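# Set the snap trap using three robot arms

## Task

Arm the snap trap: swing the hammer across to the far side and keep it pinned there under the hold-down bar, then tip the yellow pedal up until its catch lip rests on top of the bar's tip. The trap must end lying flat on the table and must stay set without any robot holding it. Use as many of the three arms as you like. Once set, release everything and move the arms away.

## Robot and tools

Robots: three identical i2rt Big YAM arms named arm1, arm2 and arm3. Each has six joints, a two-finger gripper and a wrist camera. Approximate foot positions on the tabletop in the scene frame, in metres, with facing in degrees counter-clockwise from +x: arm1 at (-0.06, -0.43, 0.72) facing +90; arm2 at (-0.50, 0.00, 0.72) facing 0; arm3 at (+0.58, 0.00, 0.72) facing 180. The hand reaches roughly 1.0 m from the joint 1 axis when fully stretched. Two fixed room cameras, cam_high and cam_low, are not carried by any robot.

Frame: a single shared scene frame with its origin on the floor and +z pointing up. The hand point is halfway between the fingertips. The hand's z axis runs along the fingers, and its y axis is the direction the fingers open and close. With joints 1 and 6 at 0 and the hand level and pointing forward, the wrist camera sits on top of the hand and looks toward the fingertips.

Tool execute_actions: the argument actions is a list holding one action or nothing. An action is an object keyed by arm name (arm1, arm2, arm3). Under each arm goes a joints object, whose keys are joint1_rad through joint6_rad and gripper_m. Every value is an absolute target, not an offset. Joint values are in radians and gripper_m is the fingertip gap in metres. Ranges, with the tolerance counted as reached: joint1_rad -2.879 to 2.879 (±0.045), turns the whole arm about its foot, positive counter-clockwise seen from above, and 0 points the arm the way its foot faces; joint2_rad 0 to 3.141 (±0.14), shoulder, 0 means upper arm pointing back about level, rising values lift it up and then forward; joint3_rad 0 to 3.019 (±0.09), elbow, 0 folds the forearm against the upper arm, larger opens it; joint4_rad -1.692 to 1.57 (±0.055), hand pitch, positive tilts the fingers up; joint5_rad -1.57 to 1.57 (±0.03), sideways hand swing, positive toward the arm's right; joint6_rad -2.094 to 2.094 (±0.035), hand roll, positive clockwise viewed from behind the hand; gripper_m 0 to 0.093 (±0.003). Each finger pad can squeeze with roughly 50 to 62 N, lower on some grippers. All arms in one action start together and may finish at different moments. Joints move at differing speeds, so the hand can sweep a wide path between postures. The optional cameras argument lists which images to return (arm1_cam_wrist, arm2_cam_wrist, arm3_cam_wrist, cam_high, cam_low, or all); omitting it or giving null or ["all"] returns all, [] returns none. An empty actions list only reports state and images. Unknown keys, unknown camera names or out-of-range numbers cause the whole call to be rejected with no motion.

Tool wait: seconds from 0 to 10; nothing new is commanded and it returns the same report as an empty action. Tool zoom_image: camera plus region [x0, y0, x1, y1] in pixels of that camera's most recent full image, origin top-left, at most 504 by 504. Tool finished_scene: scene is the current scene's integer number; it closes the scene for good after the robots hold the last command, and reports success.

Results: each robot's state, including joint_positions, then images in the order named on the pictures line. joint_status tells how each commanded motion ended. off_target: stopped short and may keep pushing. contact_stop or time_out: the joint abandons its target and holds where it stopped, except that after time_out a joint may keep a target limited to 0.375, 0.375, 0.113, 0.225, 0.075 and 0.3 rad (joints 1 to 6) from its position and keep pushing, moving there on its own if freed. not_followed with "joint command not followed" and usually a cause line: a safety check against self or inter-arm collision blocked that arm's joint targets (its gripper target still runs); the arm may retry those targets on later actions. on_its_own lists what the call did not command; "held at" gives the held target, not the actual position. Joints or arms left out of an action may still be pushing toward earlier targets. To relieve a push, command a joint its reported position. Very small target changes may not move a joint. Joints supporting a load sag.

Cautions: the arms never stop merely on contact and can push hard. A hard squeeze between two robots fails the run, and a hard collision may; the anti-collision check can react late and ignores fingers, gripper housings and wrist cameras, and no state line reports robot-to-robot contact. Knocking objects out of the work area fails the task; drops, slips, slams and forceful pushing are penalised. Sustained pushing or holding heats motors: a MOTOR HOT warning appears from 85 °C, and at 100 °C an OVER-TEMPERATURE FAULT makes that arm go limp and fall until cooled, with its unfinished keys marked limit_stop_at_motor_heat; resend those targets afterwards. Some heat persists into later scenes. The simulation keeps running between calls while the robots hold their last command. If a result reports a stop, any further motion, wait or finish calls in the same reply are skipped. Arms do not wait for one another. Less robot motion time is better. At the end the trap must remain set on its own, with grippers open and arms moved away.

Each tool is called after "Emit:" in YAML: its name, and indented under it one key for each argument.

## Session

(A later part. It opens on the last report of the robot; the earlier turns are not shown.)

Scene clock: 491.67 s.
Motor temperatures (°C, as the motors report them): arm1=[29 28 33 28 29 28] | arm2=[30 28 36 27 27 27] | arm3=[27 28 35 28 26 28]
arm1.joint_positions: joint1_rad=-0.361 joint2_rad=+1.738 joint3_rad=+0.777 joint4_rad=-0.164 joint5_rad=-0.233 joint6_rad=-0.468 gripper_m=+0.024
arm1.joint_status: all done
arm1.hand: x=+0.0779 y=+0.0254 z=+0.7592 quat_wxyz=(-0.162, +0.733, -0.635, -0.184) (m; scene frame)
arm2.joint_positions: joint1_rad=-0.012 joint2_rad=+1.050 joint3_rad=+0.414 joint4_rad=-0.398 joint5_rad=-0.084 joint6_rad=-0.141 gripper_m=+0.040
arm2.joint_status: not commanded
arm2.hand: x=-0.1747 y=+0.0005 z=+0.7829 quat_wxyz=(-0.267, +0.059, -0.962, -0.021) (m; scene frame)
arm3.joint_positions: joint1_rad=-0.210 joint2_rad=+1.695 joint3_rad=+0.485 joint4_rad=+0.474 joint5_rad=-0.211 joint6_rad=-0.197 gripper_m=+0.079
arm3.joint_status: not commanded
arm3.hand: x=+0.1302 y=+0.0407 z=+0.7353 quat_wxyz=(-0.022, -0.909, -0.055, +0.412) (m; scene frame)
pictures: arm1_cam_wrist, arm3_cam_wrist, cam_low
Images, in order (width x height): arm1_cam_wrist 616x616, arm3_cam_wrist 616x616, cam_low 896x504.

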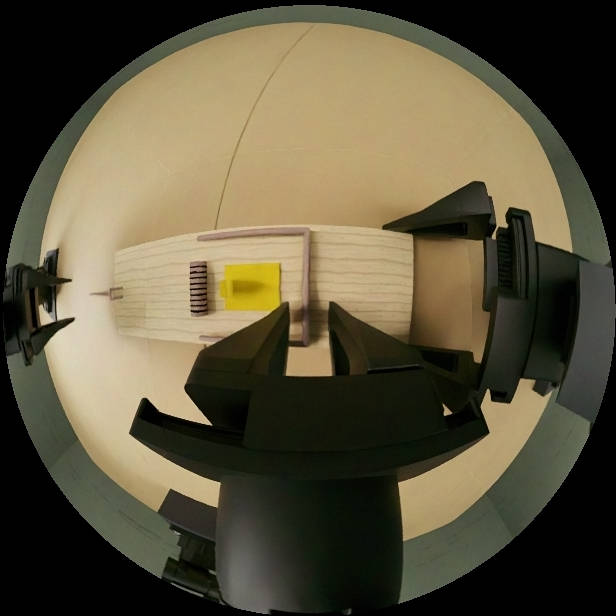

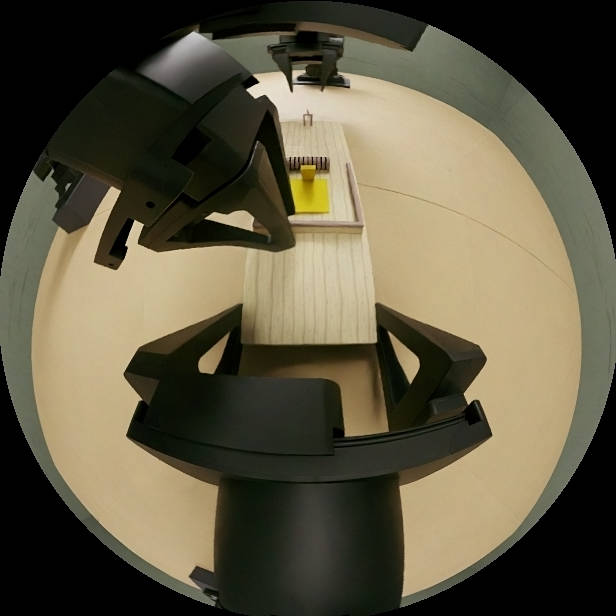

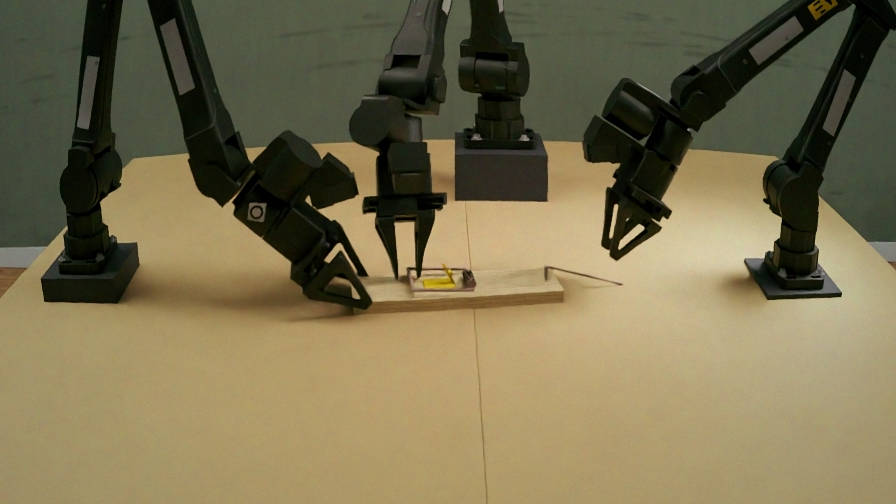

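Emit:
execute_actions:
  actions: []

Scene clock: 521.47 s.
Motor temperatures (°C, as the motors report them): arm1=[29 29 34 28 29 28] | arm2=[30 28 36 27 27 27] | arm3=[27 28 35 28 26 28]
arm1.joint_positions: joint1_rad=-0.361 joint2_rad=+1.738 joint3_rad=+0.777 joint4_rad=-0.164 joint5_rad=-0.233 joint6_rad=-0.468 gripper_m=+0.024
arm1.joint_status: all done
arm1.hand: x=+0.0779 y=+0.0254 z=+0.7592 quat_wxyz=(-0.162, +0.733, -0.635, -0.184) (m; scene frame)
arm2.joint_positions: joint1_rad=-0.012 joint2_rad=+1.050 joint3_rad=+0.414 joint4_rad=-0.398 joint5_rad=-0.084 joint6_rad=-0.141 gripper_m=+0.040
arm2.joint_status: not commanded
arm2.hand: x=-0.1747 y=+0.0005 z=+0.7829 quat_wxyz=(-0.267, +0.059, -0.962, -0.021) (m; scene frame)
arm3.joint_positions: joint1_rad=-0.210 joint2_rad=+1.695 joint3_rad=+0.485 joint4_rad=+0.474 joint5_rad=-0.211 joint6_rad=-0.197 gripper_m=+0.079
arm3.joint_status: not commanded
arm3.hand: x=+0.1302 y=+0.0407 z=+0.7353 quat_wxyz=(-0.022, -0.909, -0.055, +0.412) (m; scene frame)
pictures: arm1_cam_wrist, arm2_cam_wrist, arm3_cam_wrist, cam_high, cam_low
Images, in order (width x height): arm1_cam_wrist 616x616, arm2_cam_wrist 616x616, arm3_cam_wrist 616x616, cam_high 896x504, cam_low 896x504.

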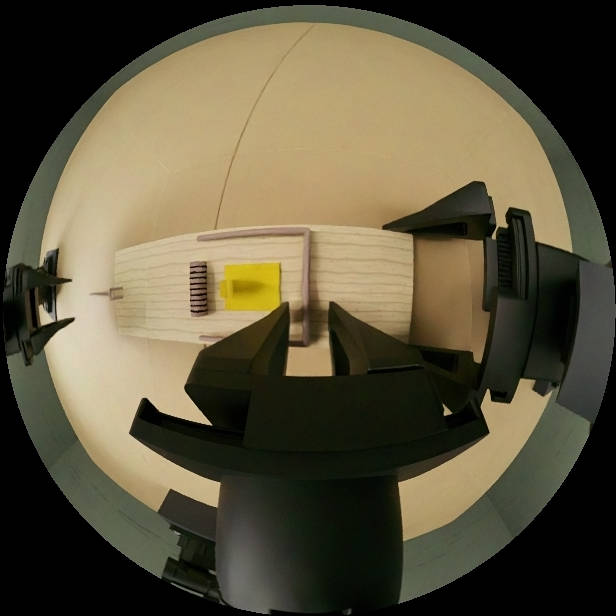

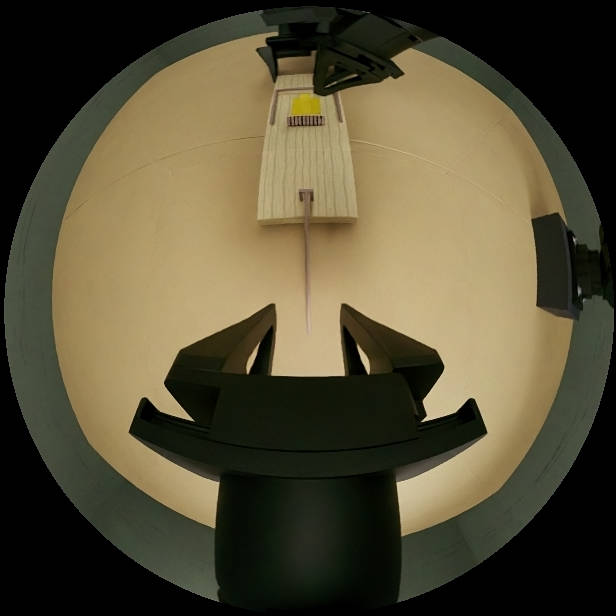

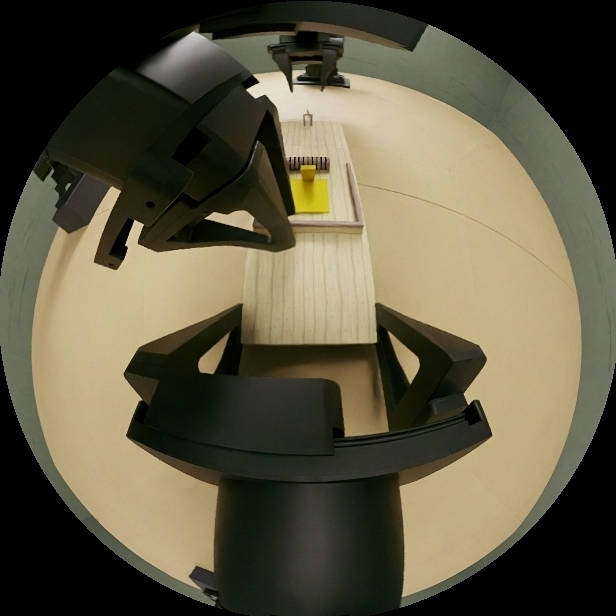

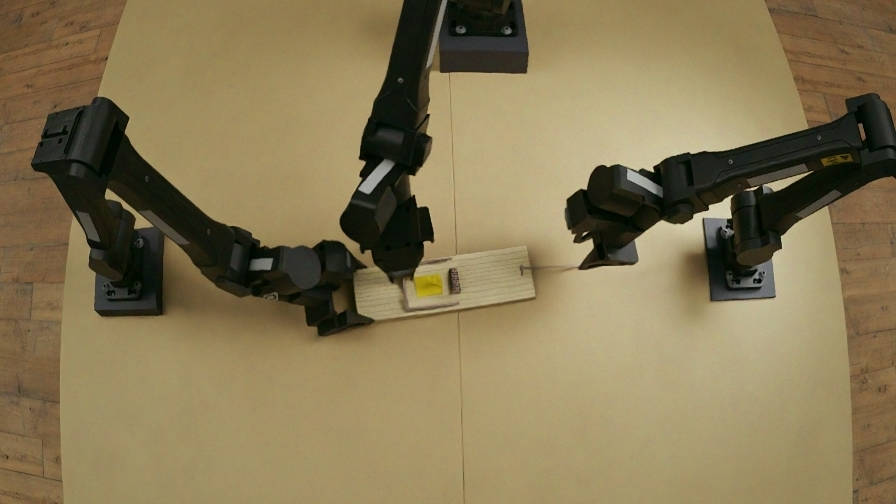

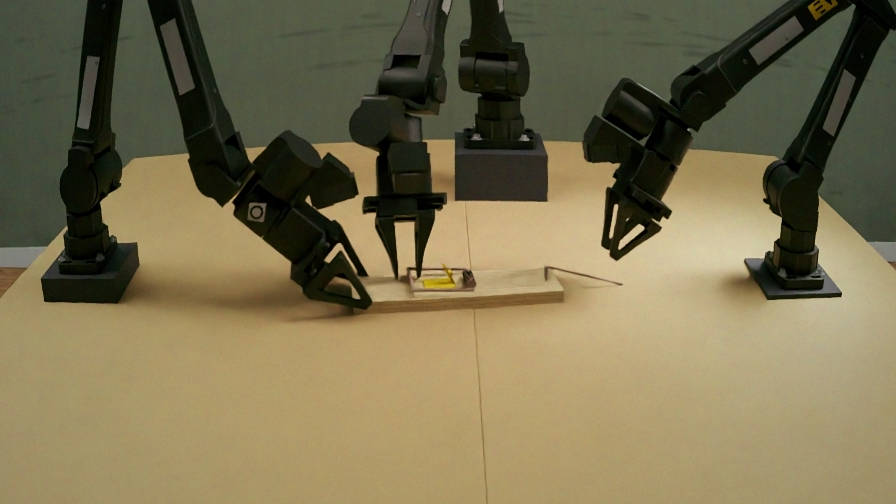

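Emit:
execute_actions:
  actions:
    - {"arm1": {"joints": {"gripper_m": 0.0}}}
  cameras: ["arm1_cam_wrist", "cam_low"]

Scene clock: 523.63 s.
Motor temperatures (°C, as the motors report them): arm1=[29 29 34 28 29 28] | arm2=[30 28 36 27 27 27] | arm3=[27 28 35 28 26 28]
arm1.joint_positions: joint1_rad=-0.359 joint2_rad=+1.739 joint3_rad=+0.777 joint4_rad=-0.164 joint5_rad=-0.237 joint6_rad=-0.468 gripper_m=+0.002
arm1.joint_status: all done
arm1.hand: x=+0.0761 y=+0.0258 z=+0.7590 quat_wxyz=(-0.161, +0.734, -0.633, -0.186) (m; scene frame)
arm2.joint_positions: joint1_rad=-0.012 joint2_rad=+1.050 joint3_rad=+0.414 joint4_rad=-0.398 joint5_rad=-0.084 joint6_rad=-0.141 gripper_m=+0.040
arm2.joint_status: not commanded
arm2.hand: x=-0.1747 y=+0.0005 z=+0.7829 quat_wxyz=(-0.267, +0.059, -0.962, -0.021) (m; scene frame)
arm3.joint_positions: joint1_rad=-0.211 joint2_rad=+1.695 joint3_rad=+0.485 joint4_rad=+0.474 joint5_rad=-0.211 joint6_rad=-0.197 gripper_m=+0.079
arm3.joint_status: not commanded
arm3.hand: x=+0.1302 y=+0.0412 z=+0.7353 quat_wxyz=(-0.021, -0.909, -0.055, +0.412) (m; scene frame)
pictures: arm1_cam_wrist, cam_low
Images, in order (width x height): arm1_cam_wrist 616x616, cam_low 896x504.

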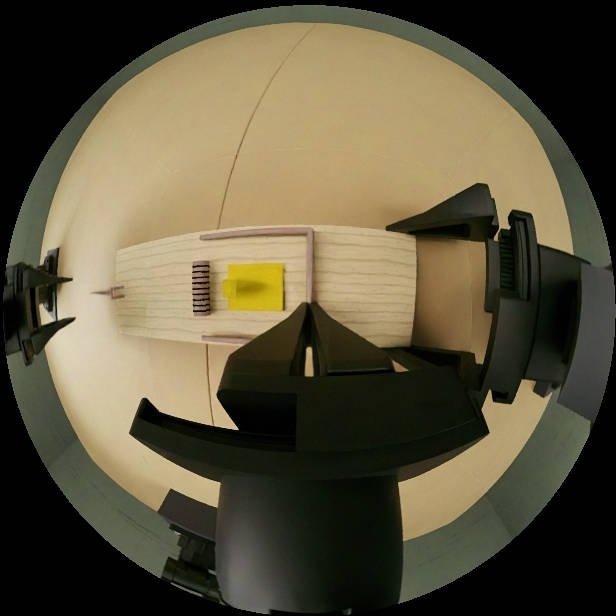

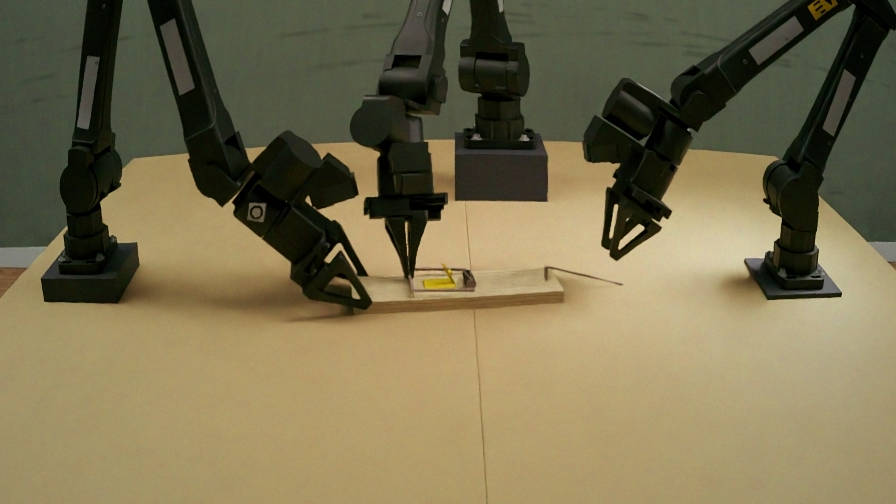

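Emit:
execute_actions:
  actions:
    - {"arm1": {"joints": {"joint1_rad": -0.330, "joint2_rad": 1.633, "joint3_rad": 0.817, "joint4_rad": -0.274, "joint5_rad": -0.225, "joint6_rad": -0.441}}}
  cameras: ["arm1_cam_wrist", "cam_low"]

Scene clock: 546.57 s.
Motor temperatures (°C, as the motors report them): arm1=[29 29 34 28 29 28] | arm2=[30 28 36 27 27 27] | arm3=[27 28 35 28 27 28]
arm1.joint_positions: joint1_rad=-0.341 joint2_rad=+1.669 joint3_rad=+0.783 joint4_rad=-0.257 joint5_rad=-0.219 joint6_rad=-0.453 gripper_m=+0.002
arm1.joint_status: all done
arm1.hand: x=+0.0688 y=+0.0218 z=+0.7824 quat_wxyz=(-0.154, +0.735, -0.636, -0.178) (m; scene frame)
arm2.joint_positions: joint1_rad=-0.012 joint2_rad=+1.050 joint3_rad=+0.414 joint4_rad=-0.398 joint5_rad=-0.084 joint6_rad=-0.141 gripper_m=+0.040
arm2.joint_status: not commanded
arm2.hand: x=-0.1747 y=+0.0005 z=+0.7829 quat_wxyz=(-0.267, +0.059, -0.962, -0.021) (m; scene frame)
arm3.joint_positions: joint1_rad=-0.211 joint2_rad=+1.685 joint3_rad=+0.494 joint4_rad=+0.474 joint5_rad=-0.231 joint6_rad=-0.197 gripper_m=+0.079
arm3.joint_status: not commanded
arm3.hand: x=+0.1240 y=+0.0390 z=+0.7431 quat_wxyz=(-0.028, -0.905, -0.060, +0.421) (m; scene frame)
pictures: arm1_cam_wrist, cam_low
Images, in order (width x height): arm1_cam_wrist 616x616, cam_low 896x504.

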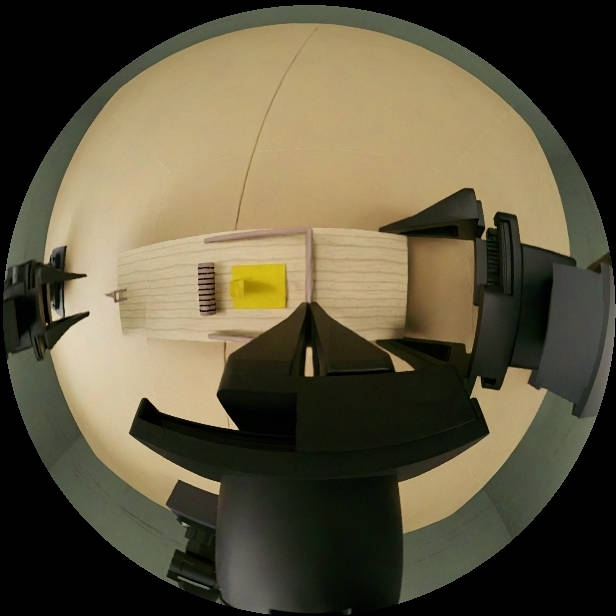

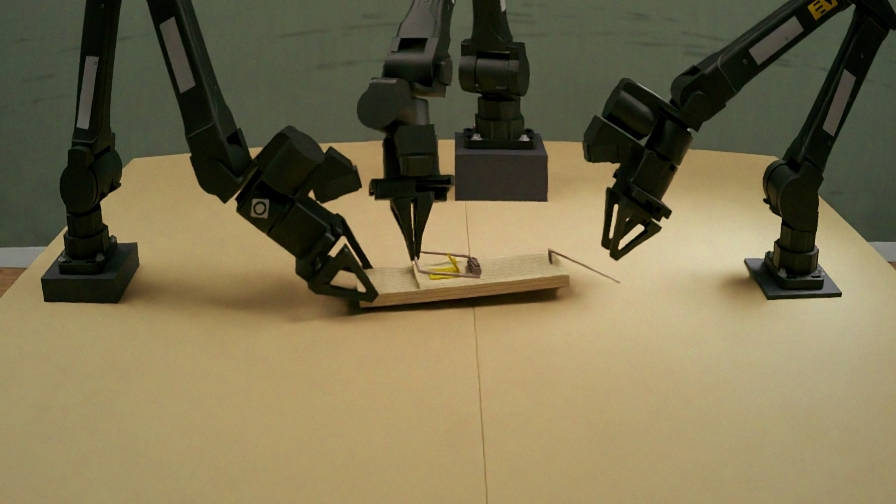

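Emit:
zoom_image:
  camera: "cam_low"
  region: [340, 200, 660, 330]

Region (340, 200, 660, 330) of cam_low's 896x504 image, scaled by 1.575, with more detail than that image has; it fills the top 205 rows of this view, and the rest is white.

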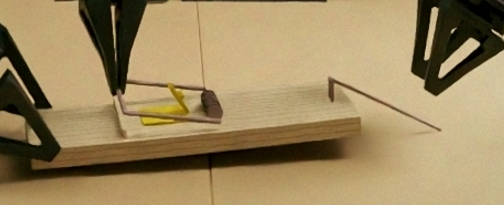

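Emit:
execute_actions:
  actions:
    - {"arm2": {"joints": {"joint1_rad": 0.040, "joint2_rad": 1.306, "joint3_rad": 0.637, "joint4_rad": -0.335, "joint5_rad": -0.064, "joint6_rad": -0.108}}}
  cameras: ["arm2_cam_wrist", "cam_low"]

Scene clock: 589.70 s.
Motor temperatures (°C, as the motors report them): arm1=[29 30 35 28 29 28] | arm2=[30 28 37 27 27 27] | arm3=[27 28 34 28 27 28]
arm1.joint_positions: joint1_rad=-0.341 joint2_rad=+1.669 joint3_rad=+0.783 joint4_rad=-0.257 joint5_rad=-0.219 joint6_rad=-0.453 gripper_m=+0.002
arm1.joint_status: not commanded
arm1.hand: x=+0.0688 y=+0.0218 z=+0.7824 quat_wxyz=(-0.154, +0.735, -0.636, -0.178) (m; scene frame)
arm2.joint_positions: joint1_rad=+0.033 joint2_rad=+1.287 joint3_rad=+0.613 joint4_rad=-0.342 joint5_rad=-0.067 joint6_rad=-0.122 gripper_m=+0.040
arm2.joint_status: all done
arm2.hand: x=-0.0913 y=+0.0128 z=+0.7939 quat_wxyz=(-0.275, +0.069, -0.959, -0.021) (m; scene frame)
arm3.joint_positions: joint1_rad=-0.211 joint2_rad=+1.685 joint3_rad=+0.494 joint4_rad=+0.474 joint5_rad=-0.231 joint6_rad=-0.197 gripper_m=+0.079
arm3.joint_status: not commanded
arm3.hand: x=+0.1240 y=+0.0390 z=+0.7431 quat_wxyz=(-0.028, -0.905, -0.060, +0.421) (m; scene frame)
pictures: arm2_cam_wrist, cam_low
Images, in order (width x height): arm2_cam_wrist 616x616, cam_low 896x504.

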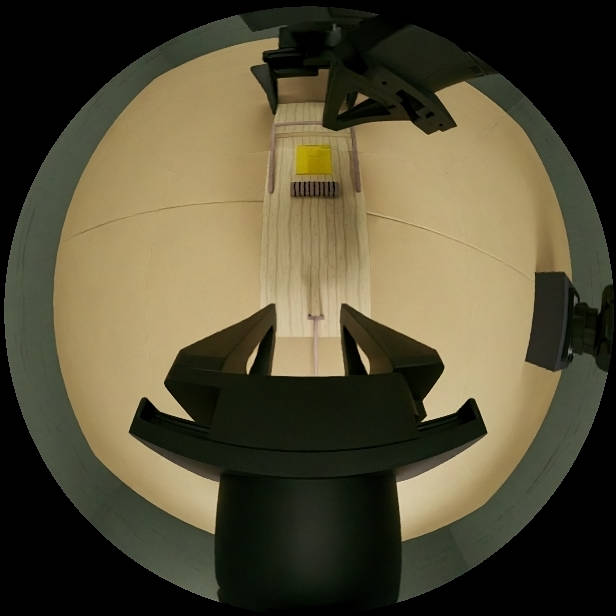

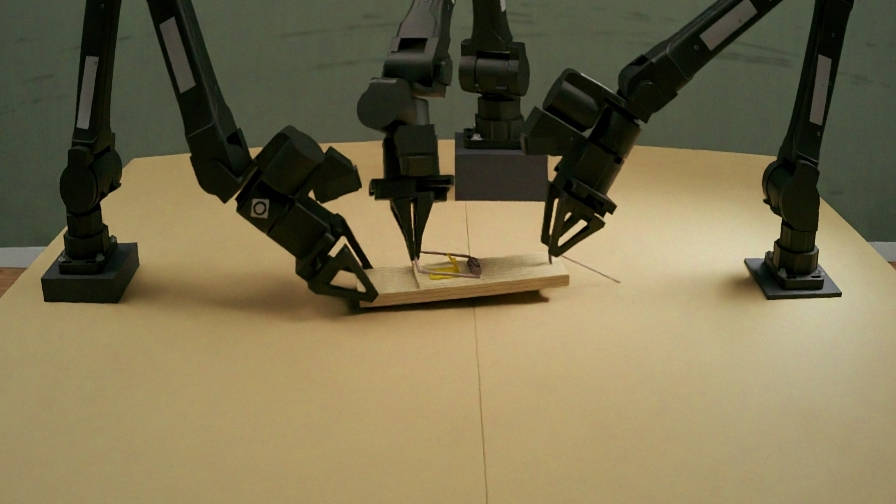

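Emit:
execute_actions:
  actions:
    - {"arm2": {"joints": {"joint2_rad": 1.452, "joint3_rad": 0.556, "joint4_rad": -0.165}}, "arm3": {"joints": {"joint2_rad": 1.735, "joint3_rad": 0.478}}}
  cameras: ["arm1_cam_wrist", "arm2_cam_wrist", "cam_low"]

Scene clock: 600.23 s.
Motor temperatures (°C, as the motors report them): arm1=[29 30 35 28 29 28] | arm2=[30 28 37 27 27 27] | arm3=[27 28 34 28 28 28]
arm1.joint_positions: joint1_rad=-0.339 joint2_rad=+1.669 joint3_rad=+0.784 joint4_rad=-0.261 joint5_rad=-0.209 joint6_rad=-0.452 gripper_m=+0.002
arm1.joint_status: not commanded
arm1.hand: x=+0.0695 y=+0.0211 z=+0.7819 quat_wxyz=(-0.154, +0.735, -0.638, -0.173) (m; scene frame)
arm2.joint_positions: joint1_rad=+0.033 joint2_rad=+1.393 joint3_rad=+0.571 joint4_rad=-0.182 joint5_rad=-0.067 joint6_rad=-0.121 gripper_m=+0.040
arm2.joint_status: all done
arm2.hand: x=-0.0865 y=+0.0130 z=+0.7563 quat_wxyz=(-0.281, +0.069, -0.957, -0.020) (m; scene frame)
arm3.joint_positions: joint1_rad=-0.211 joint2_rad=+1.700 joint3_rad=+0.488 joint4_rad=+0.474 joint5_rad=-0.225 joint6_rad=-0.208 gripper_m=+0.079
arm3.joint_status: all done
arm3.hand: x=+0.1295 y=+0.0390 z=+0.7344 quat_wxyz=(-0.026, -0.909, -0.063, +0.412) (m; scene frame)
pictures: arm1_cam_wrist, arm2_cam_wrist, cam_low
Images, in order (width x height): arm1_cam_wrist 616x616, arm2_cam_wrist 616x616, cam_low 896x504.

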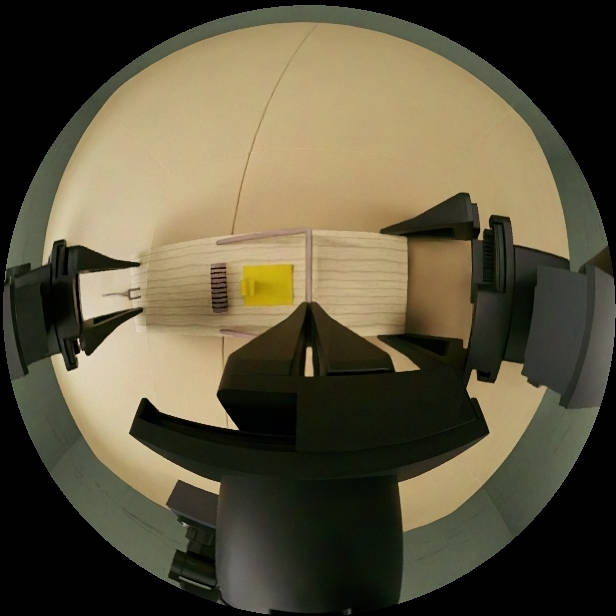

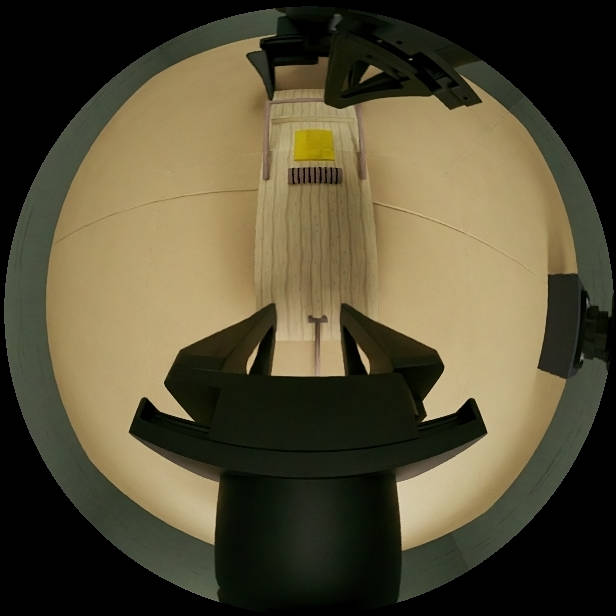

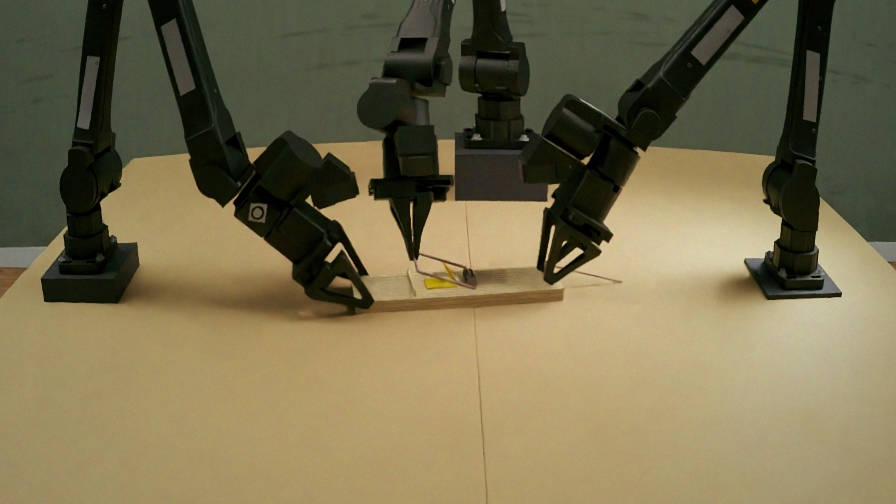

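Emit:
execute_actions:
  actions:
    - {"arm1": {"joints": {"joint1_rad": -0.258, "joint2_rad": 1.535, "joint3_rad": 0.776, "joint4_rad": -0.342, "joint5_rad": -0.225, "joint6_rad": -0.386}}, "arm2": {"joints": {"joint2_rad": 1.438}}}
  cameras: ["arm1_cam_wrist", "cam_low"]

Scene clock: 618.90 s.
Motor temperatures (°C, as the motors report them): arm1=[29 30 35 28 30 28] | arm2=[30 28 36 27 27 27] | arm3=[27 28 34 28 27 28]
arm1.joint_positions: joint1_rad=-0.290 joint2_rad=+1.568 joint3_rad=+0.771 joint4_rad=-0.334 joint5_rad=-0.200 joint6_rad=-0.402 gripper_m=+0.002
arm1.joint_status: all done
arm1.hand: x=+0.0461 y=+0.0179 z=+0.8145 quat_wxyz=(-0.154, +0.734, -0.637, -0.180) (m; scene frame)
arm2.joint_positions: joint1_rad=+0.033 joint2_rad=+1.393 joint3_rad=+0.571 joint4_rad=-0.182 joint5_rad=-0.067 joint6_rad=-0.121 gripper_m=+0.040
arm2.joint_status: all done
arm2.hand: x=-0.0865 y=+0.0130 z=+0.7563 quat_wxyz=(-0.281, +0.069, -0.957, -0.020) (m; scene frame)
arm3.joint_positions: joint1_rad=-0.211 joint2_rad=+1.700 joint3_rad=+0.488 joint4_rad=+0.474 joint5_rad=-0.225 joint6_rad=-0.209 gripper_m=+0.079
arm3.joint_status: not commanded
arm3.hand: x=+0.1295 y=+0.0390 z=+0.7344 quat_wxyz=(-0.026, -0.909, -0.063, +0.412) (m; scene frame)
pictures: arm1_cam_wrist, cam_low
Images, in order (width x height): arm1_cam_wrist 616x616, cam_low 896x504.

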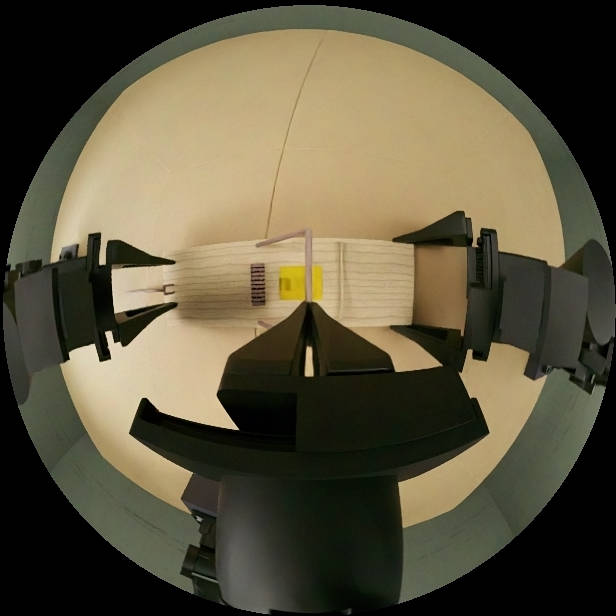

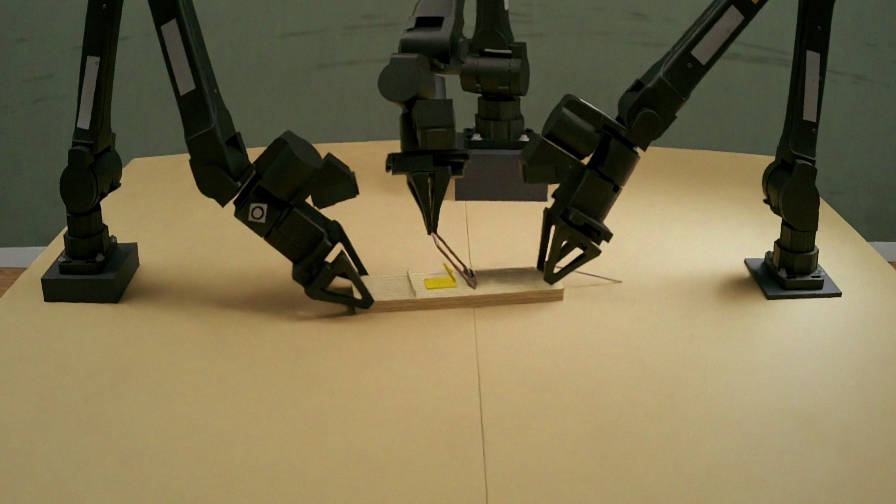

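Emit:
zoom_image:
  camera: "cam_low"
  region: [390, 190, 530, 310]

Region (390, 190, 530, 310) of cam_low's 896x504 image, scaled by 3.600, with more detail than that image has; it fills the top 432 rows of this view, and the rest is white.

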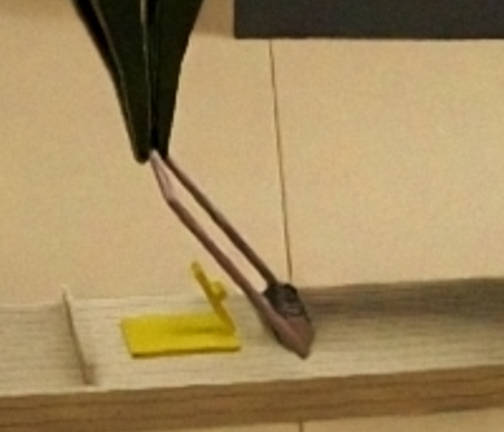

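Emit:
execute_actions:
  actions:
    - {"arm1": {"joints": {"joint1_rad": -0.165, "joint2_rad": 1.490, "joint3_rad": 0.737, "joint4_rad": -0.354, "joint5_rad": -0.198, "joint6_rad": -0.305}}}
  cameras: ["arm1_cam_wrist", "cam_low", "cam_high"]

Scene clock: 649.63 s.
Motor temperatures (°C, as the motors report them): arm1=[29 30 34 28 32 28] | arm2=[30 28 35 27 27 27] | arm3=[27 28 34 28 27 28]
arm1.joint_positions: joint1_rad=-0.218 joint2_rad=+1.508 joint3_rad=+0.741 joint4_rad=-0.343 joint5_rad=-0.159 joint6_rad=-0.328 gripper_m=+0.002
arm1.joint_status: joint1_rad time_out (moved +0.072 of +0.125); joint5_rad time_out (moved +0.041 of +0.002); the others done
arm1.on_its_own: joint1_rad reads -0.218 and still pushes toward -0.165 since a time_out; joint5_rad reads -0.159 and still pushes toward -0.198 since a time_out
arm1.hand: x=+0.0181 y=+0.0136 z=+0.8274 quat_wxyz=(-0.160, +0.730, -0.640, -0.178) (m; scene frame)
arm2.joint_positions: joint1_rad=+0.033 joint2_rad=+1.393 joint3_rad=+0.571 joint4_rad=-0.182 joint5_rad=-0.067 joint6_rad=-0.121 gripper_m=+0.040
arm2.joint_status: not commanded
arm2.hand: x=-0.0865 y=+0.0130 z=+0.7563 quat_wxyz=(-0.281, +0.069, -0.957, -0.020) (m; scene frame)
arm3.joint_positions: joint1_rad=-0.211 joint2_rad=+1.700 joint3_rad=+0.488 joint4_rad=+0.474 joint5_rad=-0.225 joint6_rad=-0.209 gripper_m=+0.079
arm3.joint_status: not commanded
arm3.hand: x=+0.1295 y=+0.0390 z=+0.7344 quat_wxyz=(-0.026, -0.909, -0.063, +0.412) (m; scene frame)
pictures: arm1_cam_wrist, cam_high, cam_low
Images, in order (width x height): arm1_cam_wrist 616x616, cam_high 896x504, cam_low 896x504.

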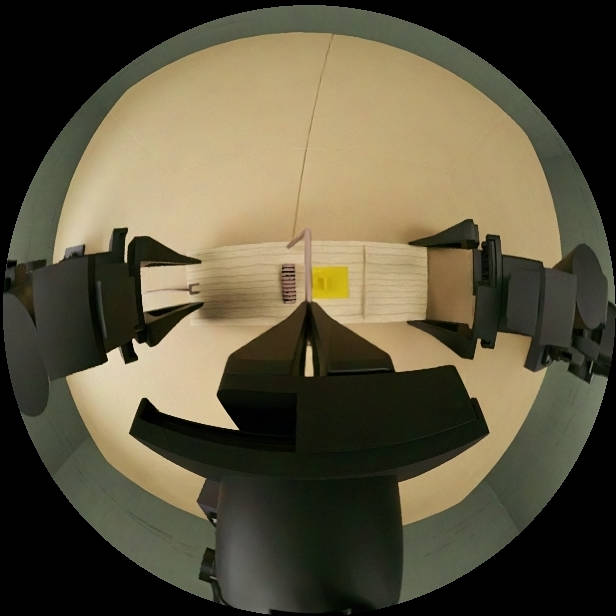

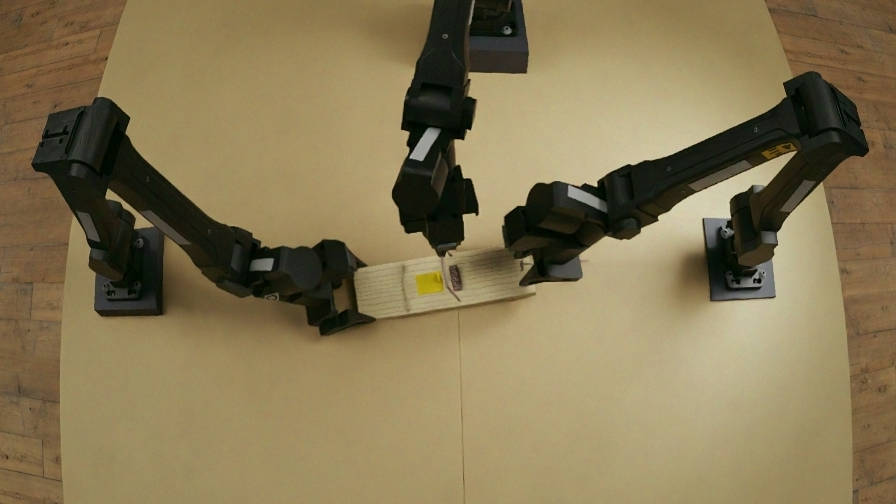

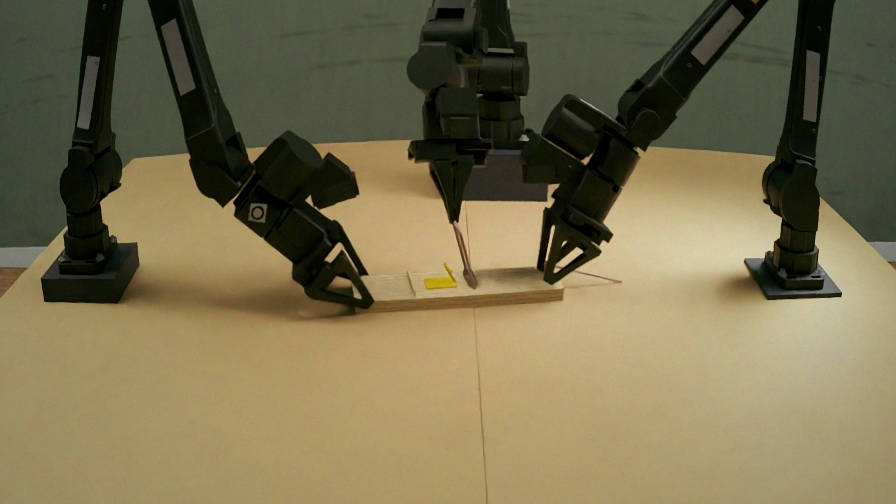

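Emit:
execute_actions:
  actions:
    - {"arm1": {"joints": {"joint1_rad": 0.025, "joint2_rad": 1.667, "joint3_rad": 0.580, "joint4_rad": -0.174, "joint5_rad": -0.097, "joint6_rad": -0.131}}, "arm2": {"joints": {"joint1_rad": 0.0, "joint2_rad": 1.11, "joint3_rad": 0.39, "joint4_rad": -0.08}}, "arm3": {"joints": {"joint2_rad": 1.770, "joint3_rad": 0.420, "joint4_rad": 0.432}}}

Scene clock: 711.17 s.
Motor temperatures (°C, as the motors report them): arm1=[30 29 33 28 36 28] | arm2=[30 28 35 27 27 27] | arm3=[27 28 33 28 27 28]
arm1.joint_positions: joint1_rad=+0.008 joint2_rad=+1.602 joint3_rad=+0.645 joint4_rad=-0.129 joint5_rad=-0.084 joint6_rad=-0.134 gripper_m=+0.002
arm1.joint_status: all done
arm1.hand: x=-0.0704 y=+0.0062 z=+0.7758 quat_wxyz=(-0.153, +0.734, -0.634, -0.188) (m; scene frame)
arm2.joint_positions: joint1_rad=+0.009 joint2_rad=+1.110 joint3_rad=+0.379 joint4_rad=-0.084 joint5_rad=-0.068 joint6_rad=-0.121 gripper_m=+0.040
arm2.joint_status: all done
arm2.hand: x=-0.1328 y=+0.0039 z=+0.7939 quat_wxyz=(-0.370, +0.058, -0.927, -0.010) (m; scene frame)
arm3.joint_positions: joint1_rad=-0.217 joint2_rad=+1.710 joint3_rad=+0.488 joint4_rad=+0.485 joint5_rad=-0.219 joint6_rad=-0.200 gripper_m=+0.079
arm3.joint_status: all done
arm3.hand: x=+0.1292 y=+0.0430 z=+0.7323 quat_wxyz=(-0.023, -0.909, -0.055, +0.412) (m; scene frame)
pictures: arm1_cam_wrist, arm2_cam_wrist, arm3_cam_wrist, cam_high, cam_low
Images, in order (width x height): arm1_cam_wrist 616x616, arm2_cam_wrist 616x616, arm3_cam_wrist 616x616, cam_high 896x504, cam_low 896x504.

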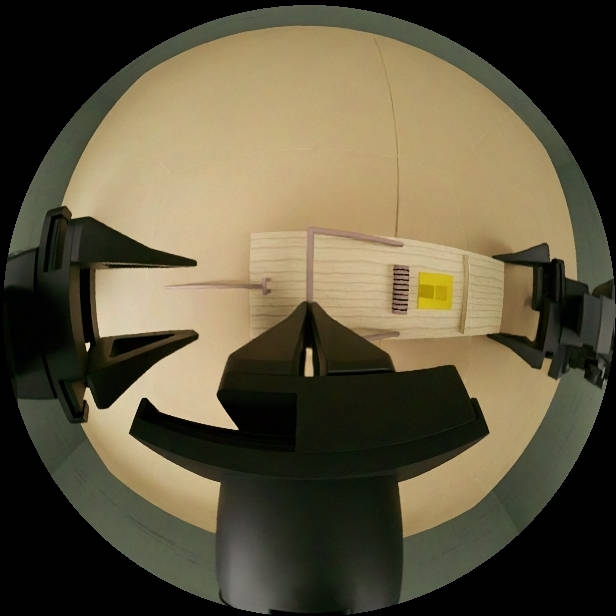

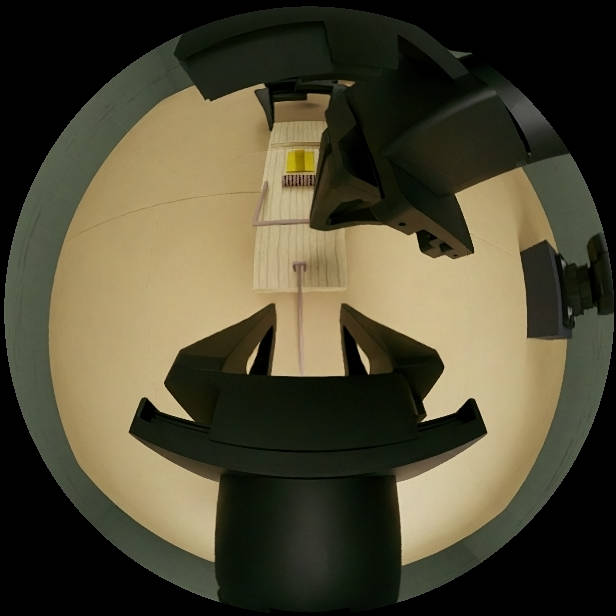

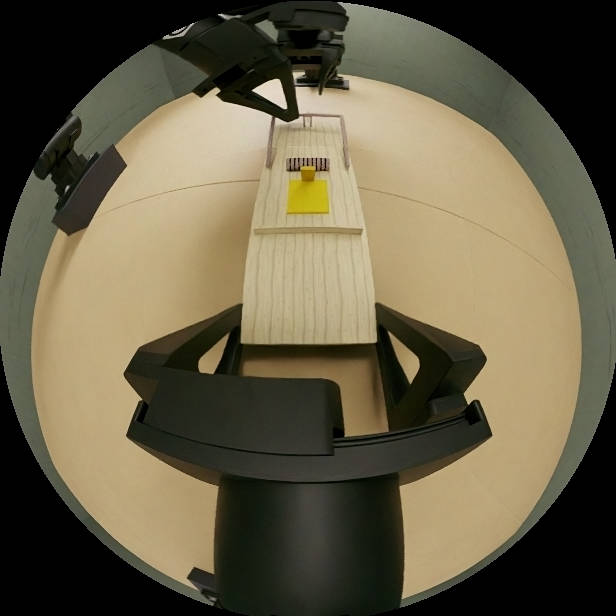

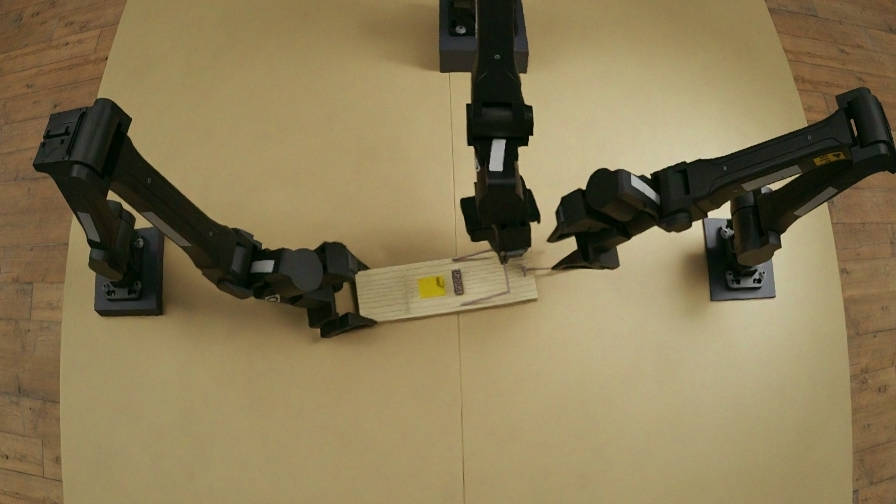

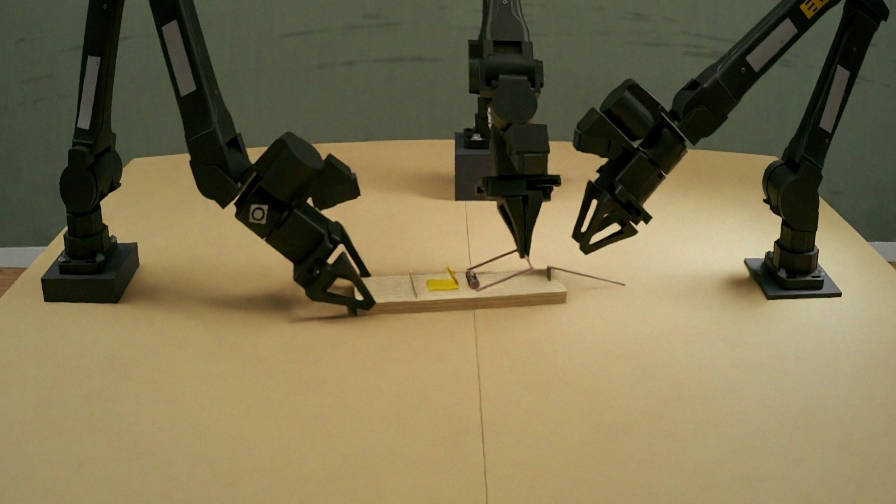

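Emit:
zoom_image:
  camera: "cam_low"
  region: [410, 210, 640, 320]

Region (410, 210, 640, 320) of cam_low's 896x504 image, scaled by 2.191, with more detail than that image has; it fills the top 241 rows of this view, and the rest is white.

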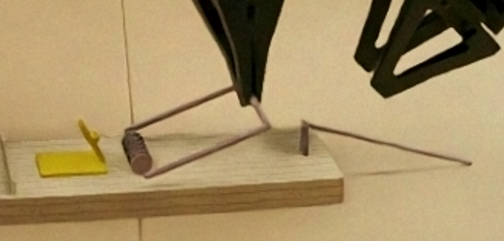

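Emit:
execute_actions:
  actions:
    - {"arm1": {"joints": {"joint2_rad": 1.689, "joint3_rad": 0.458, "joint4_rad": 0.143, "joint5_rad": -0.100, "joint6_rad": -0.107, "gripper_m": 0.005}}, "arm2": {"joints": {"joint1_rad": -0.015, "joint2_rad": 1.075, "joint3_rad": 0.380, "joint4_rad": -0.352, "joint5_rad": -0.095, "joint6_rad": -0.168}}}

Scene clock: 832.20 s.
Motor temperatures (°C, as the motors report them): arm1=[30 28 30 28 31 28] | arm2=[30 29 38 27 27 27] | arm3=[27 27 32 28 27 28]
arm1.joint_positions: joint1_rad=+0.008 joint2_rad=+1.612 joint3_rad=+0.512 joint4_rad=+0.179 joint5_rad=-0.086 joint6_rad=-0.123 gripper_m=+0.005
arm1.joint_status: all done
arm1.hand: x=-0.0709 y=-0.0029 z=+0.7688 quat_wxyz=(-0.211, +0.716, -0.620, -0.241) (m; scene frame)
arm2.joint_positions: joint1_rad=-0.005 joint2_rad=+1.086 joint3_rad=+0.379 joint4_rad=-0.342 joint5_rad=-0.091 joint6_rad=-0.154 gripper_m=+0.040
arm2.joint_status: all done
arm2.hand: x=-0.1817 y=+0.0045 z=+0.7643 quat_wxyz=(-0.260, +0.069, -0.963, -0.024) (m; scene frame)
arm3.joint_positions: joint1_rad=-0.217 joint2_rad=+1.710 joint3_rad=+0.487 joint4_rad=+0.485 joint5_rad=-0.237 joint6_rad=-0.217 gripper_m=+0.079
arm3.joint_status: not commanded
arm3.hand: x=+0.1298 y=+0.0398 z=+0.7324 quat_wxyz=(-0.028, -0.908, -0.066, +0.413) (m; scene frame)
pictures: arm1_cam_wrist, arm2_cam_wrist, arm3_cam_wrist, cam_high, cam_low
Images, in order (width x height): arm1_cam_wrist 616x616, arm2_cam_wrist 616x616, arm3_cam_wrist 616x616, cam_high 896x504, cam_low 896x504.

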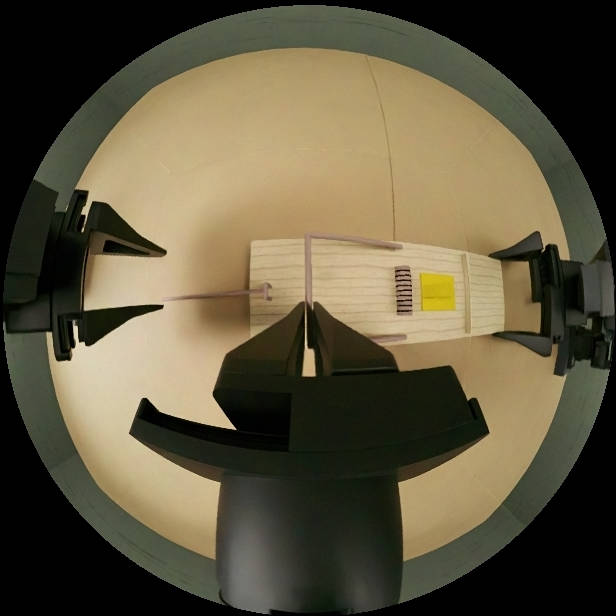

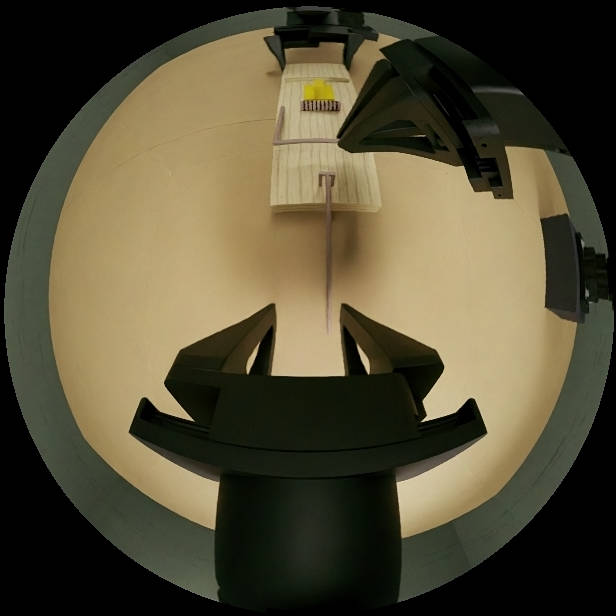

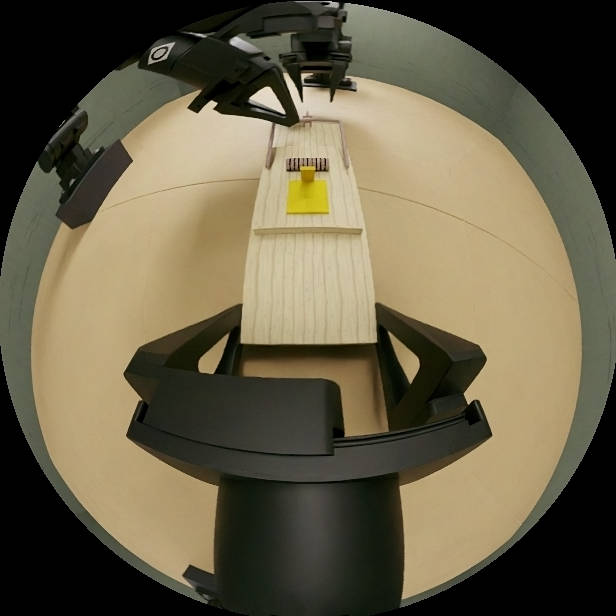

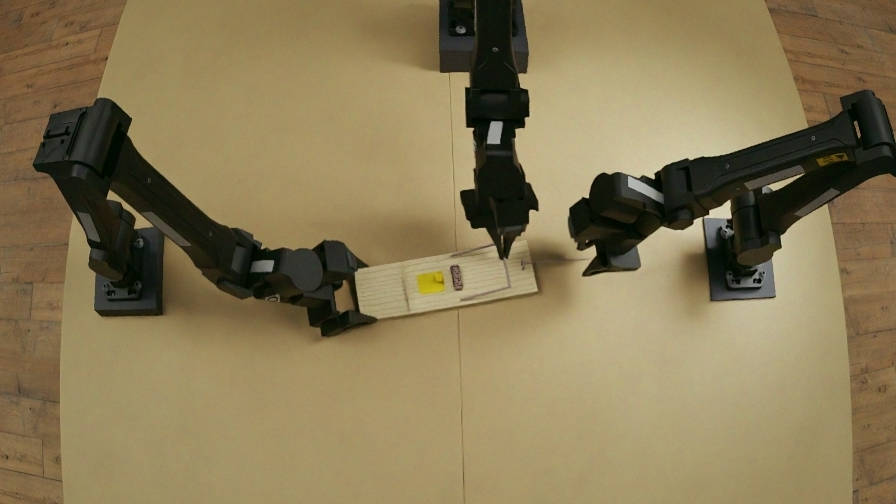

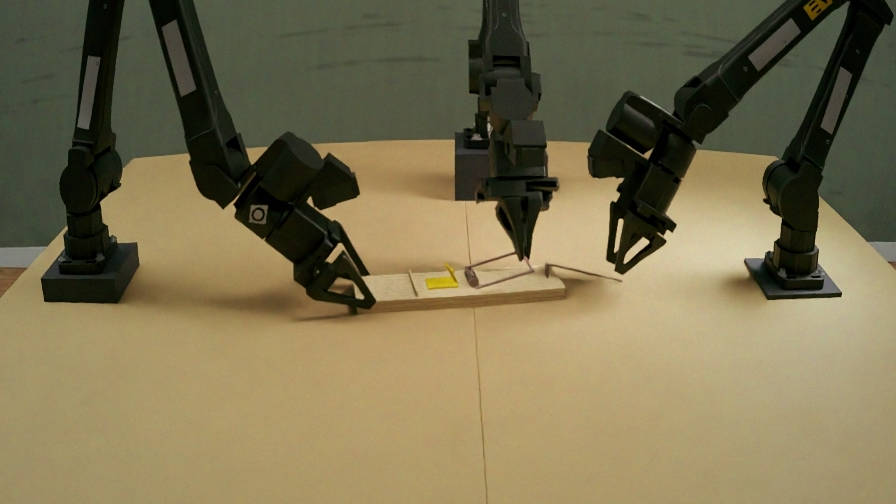

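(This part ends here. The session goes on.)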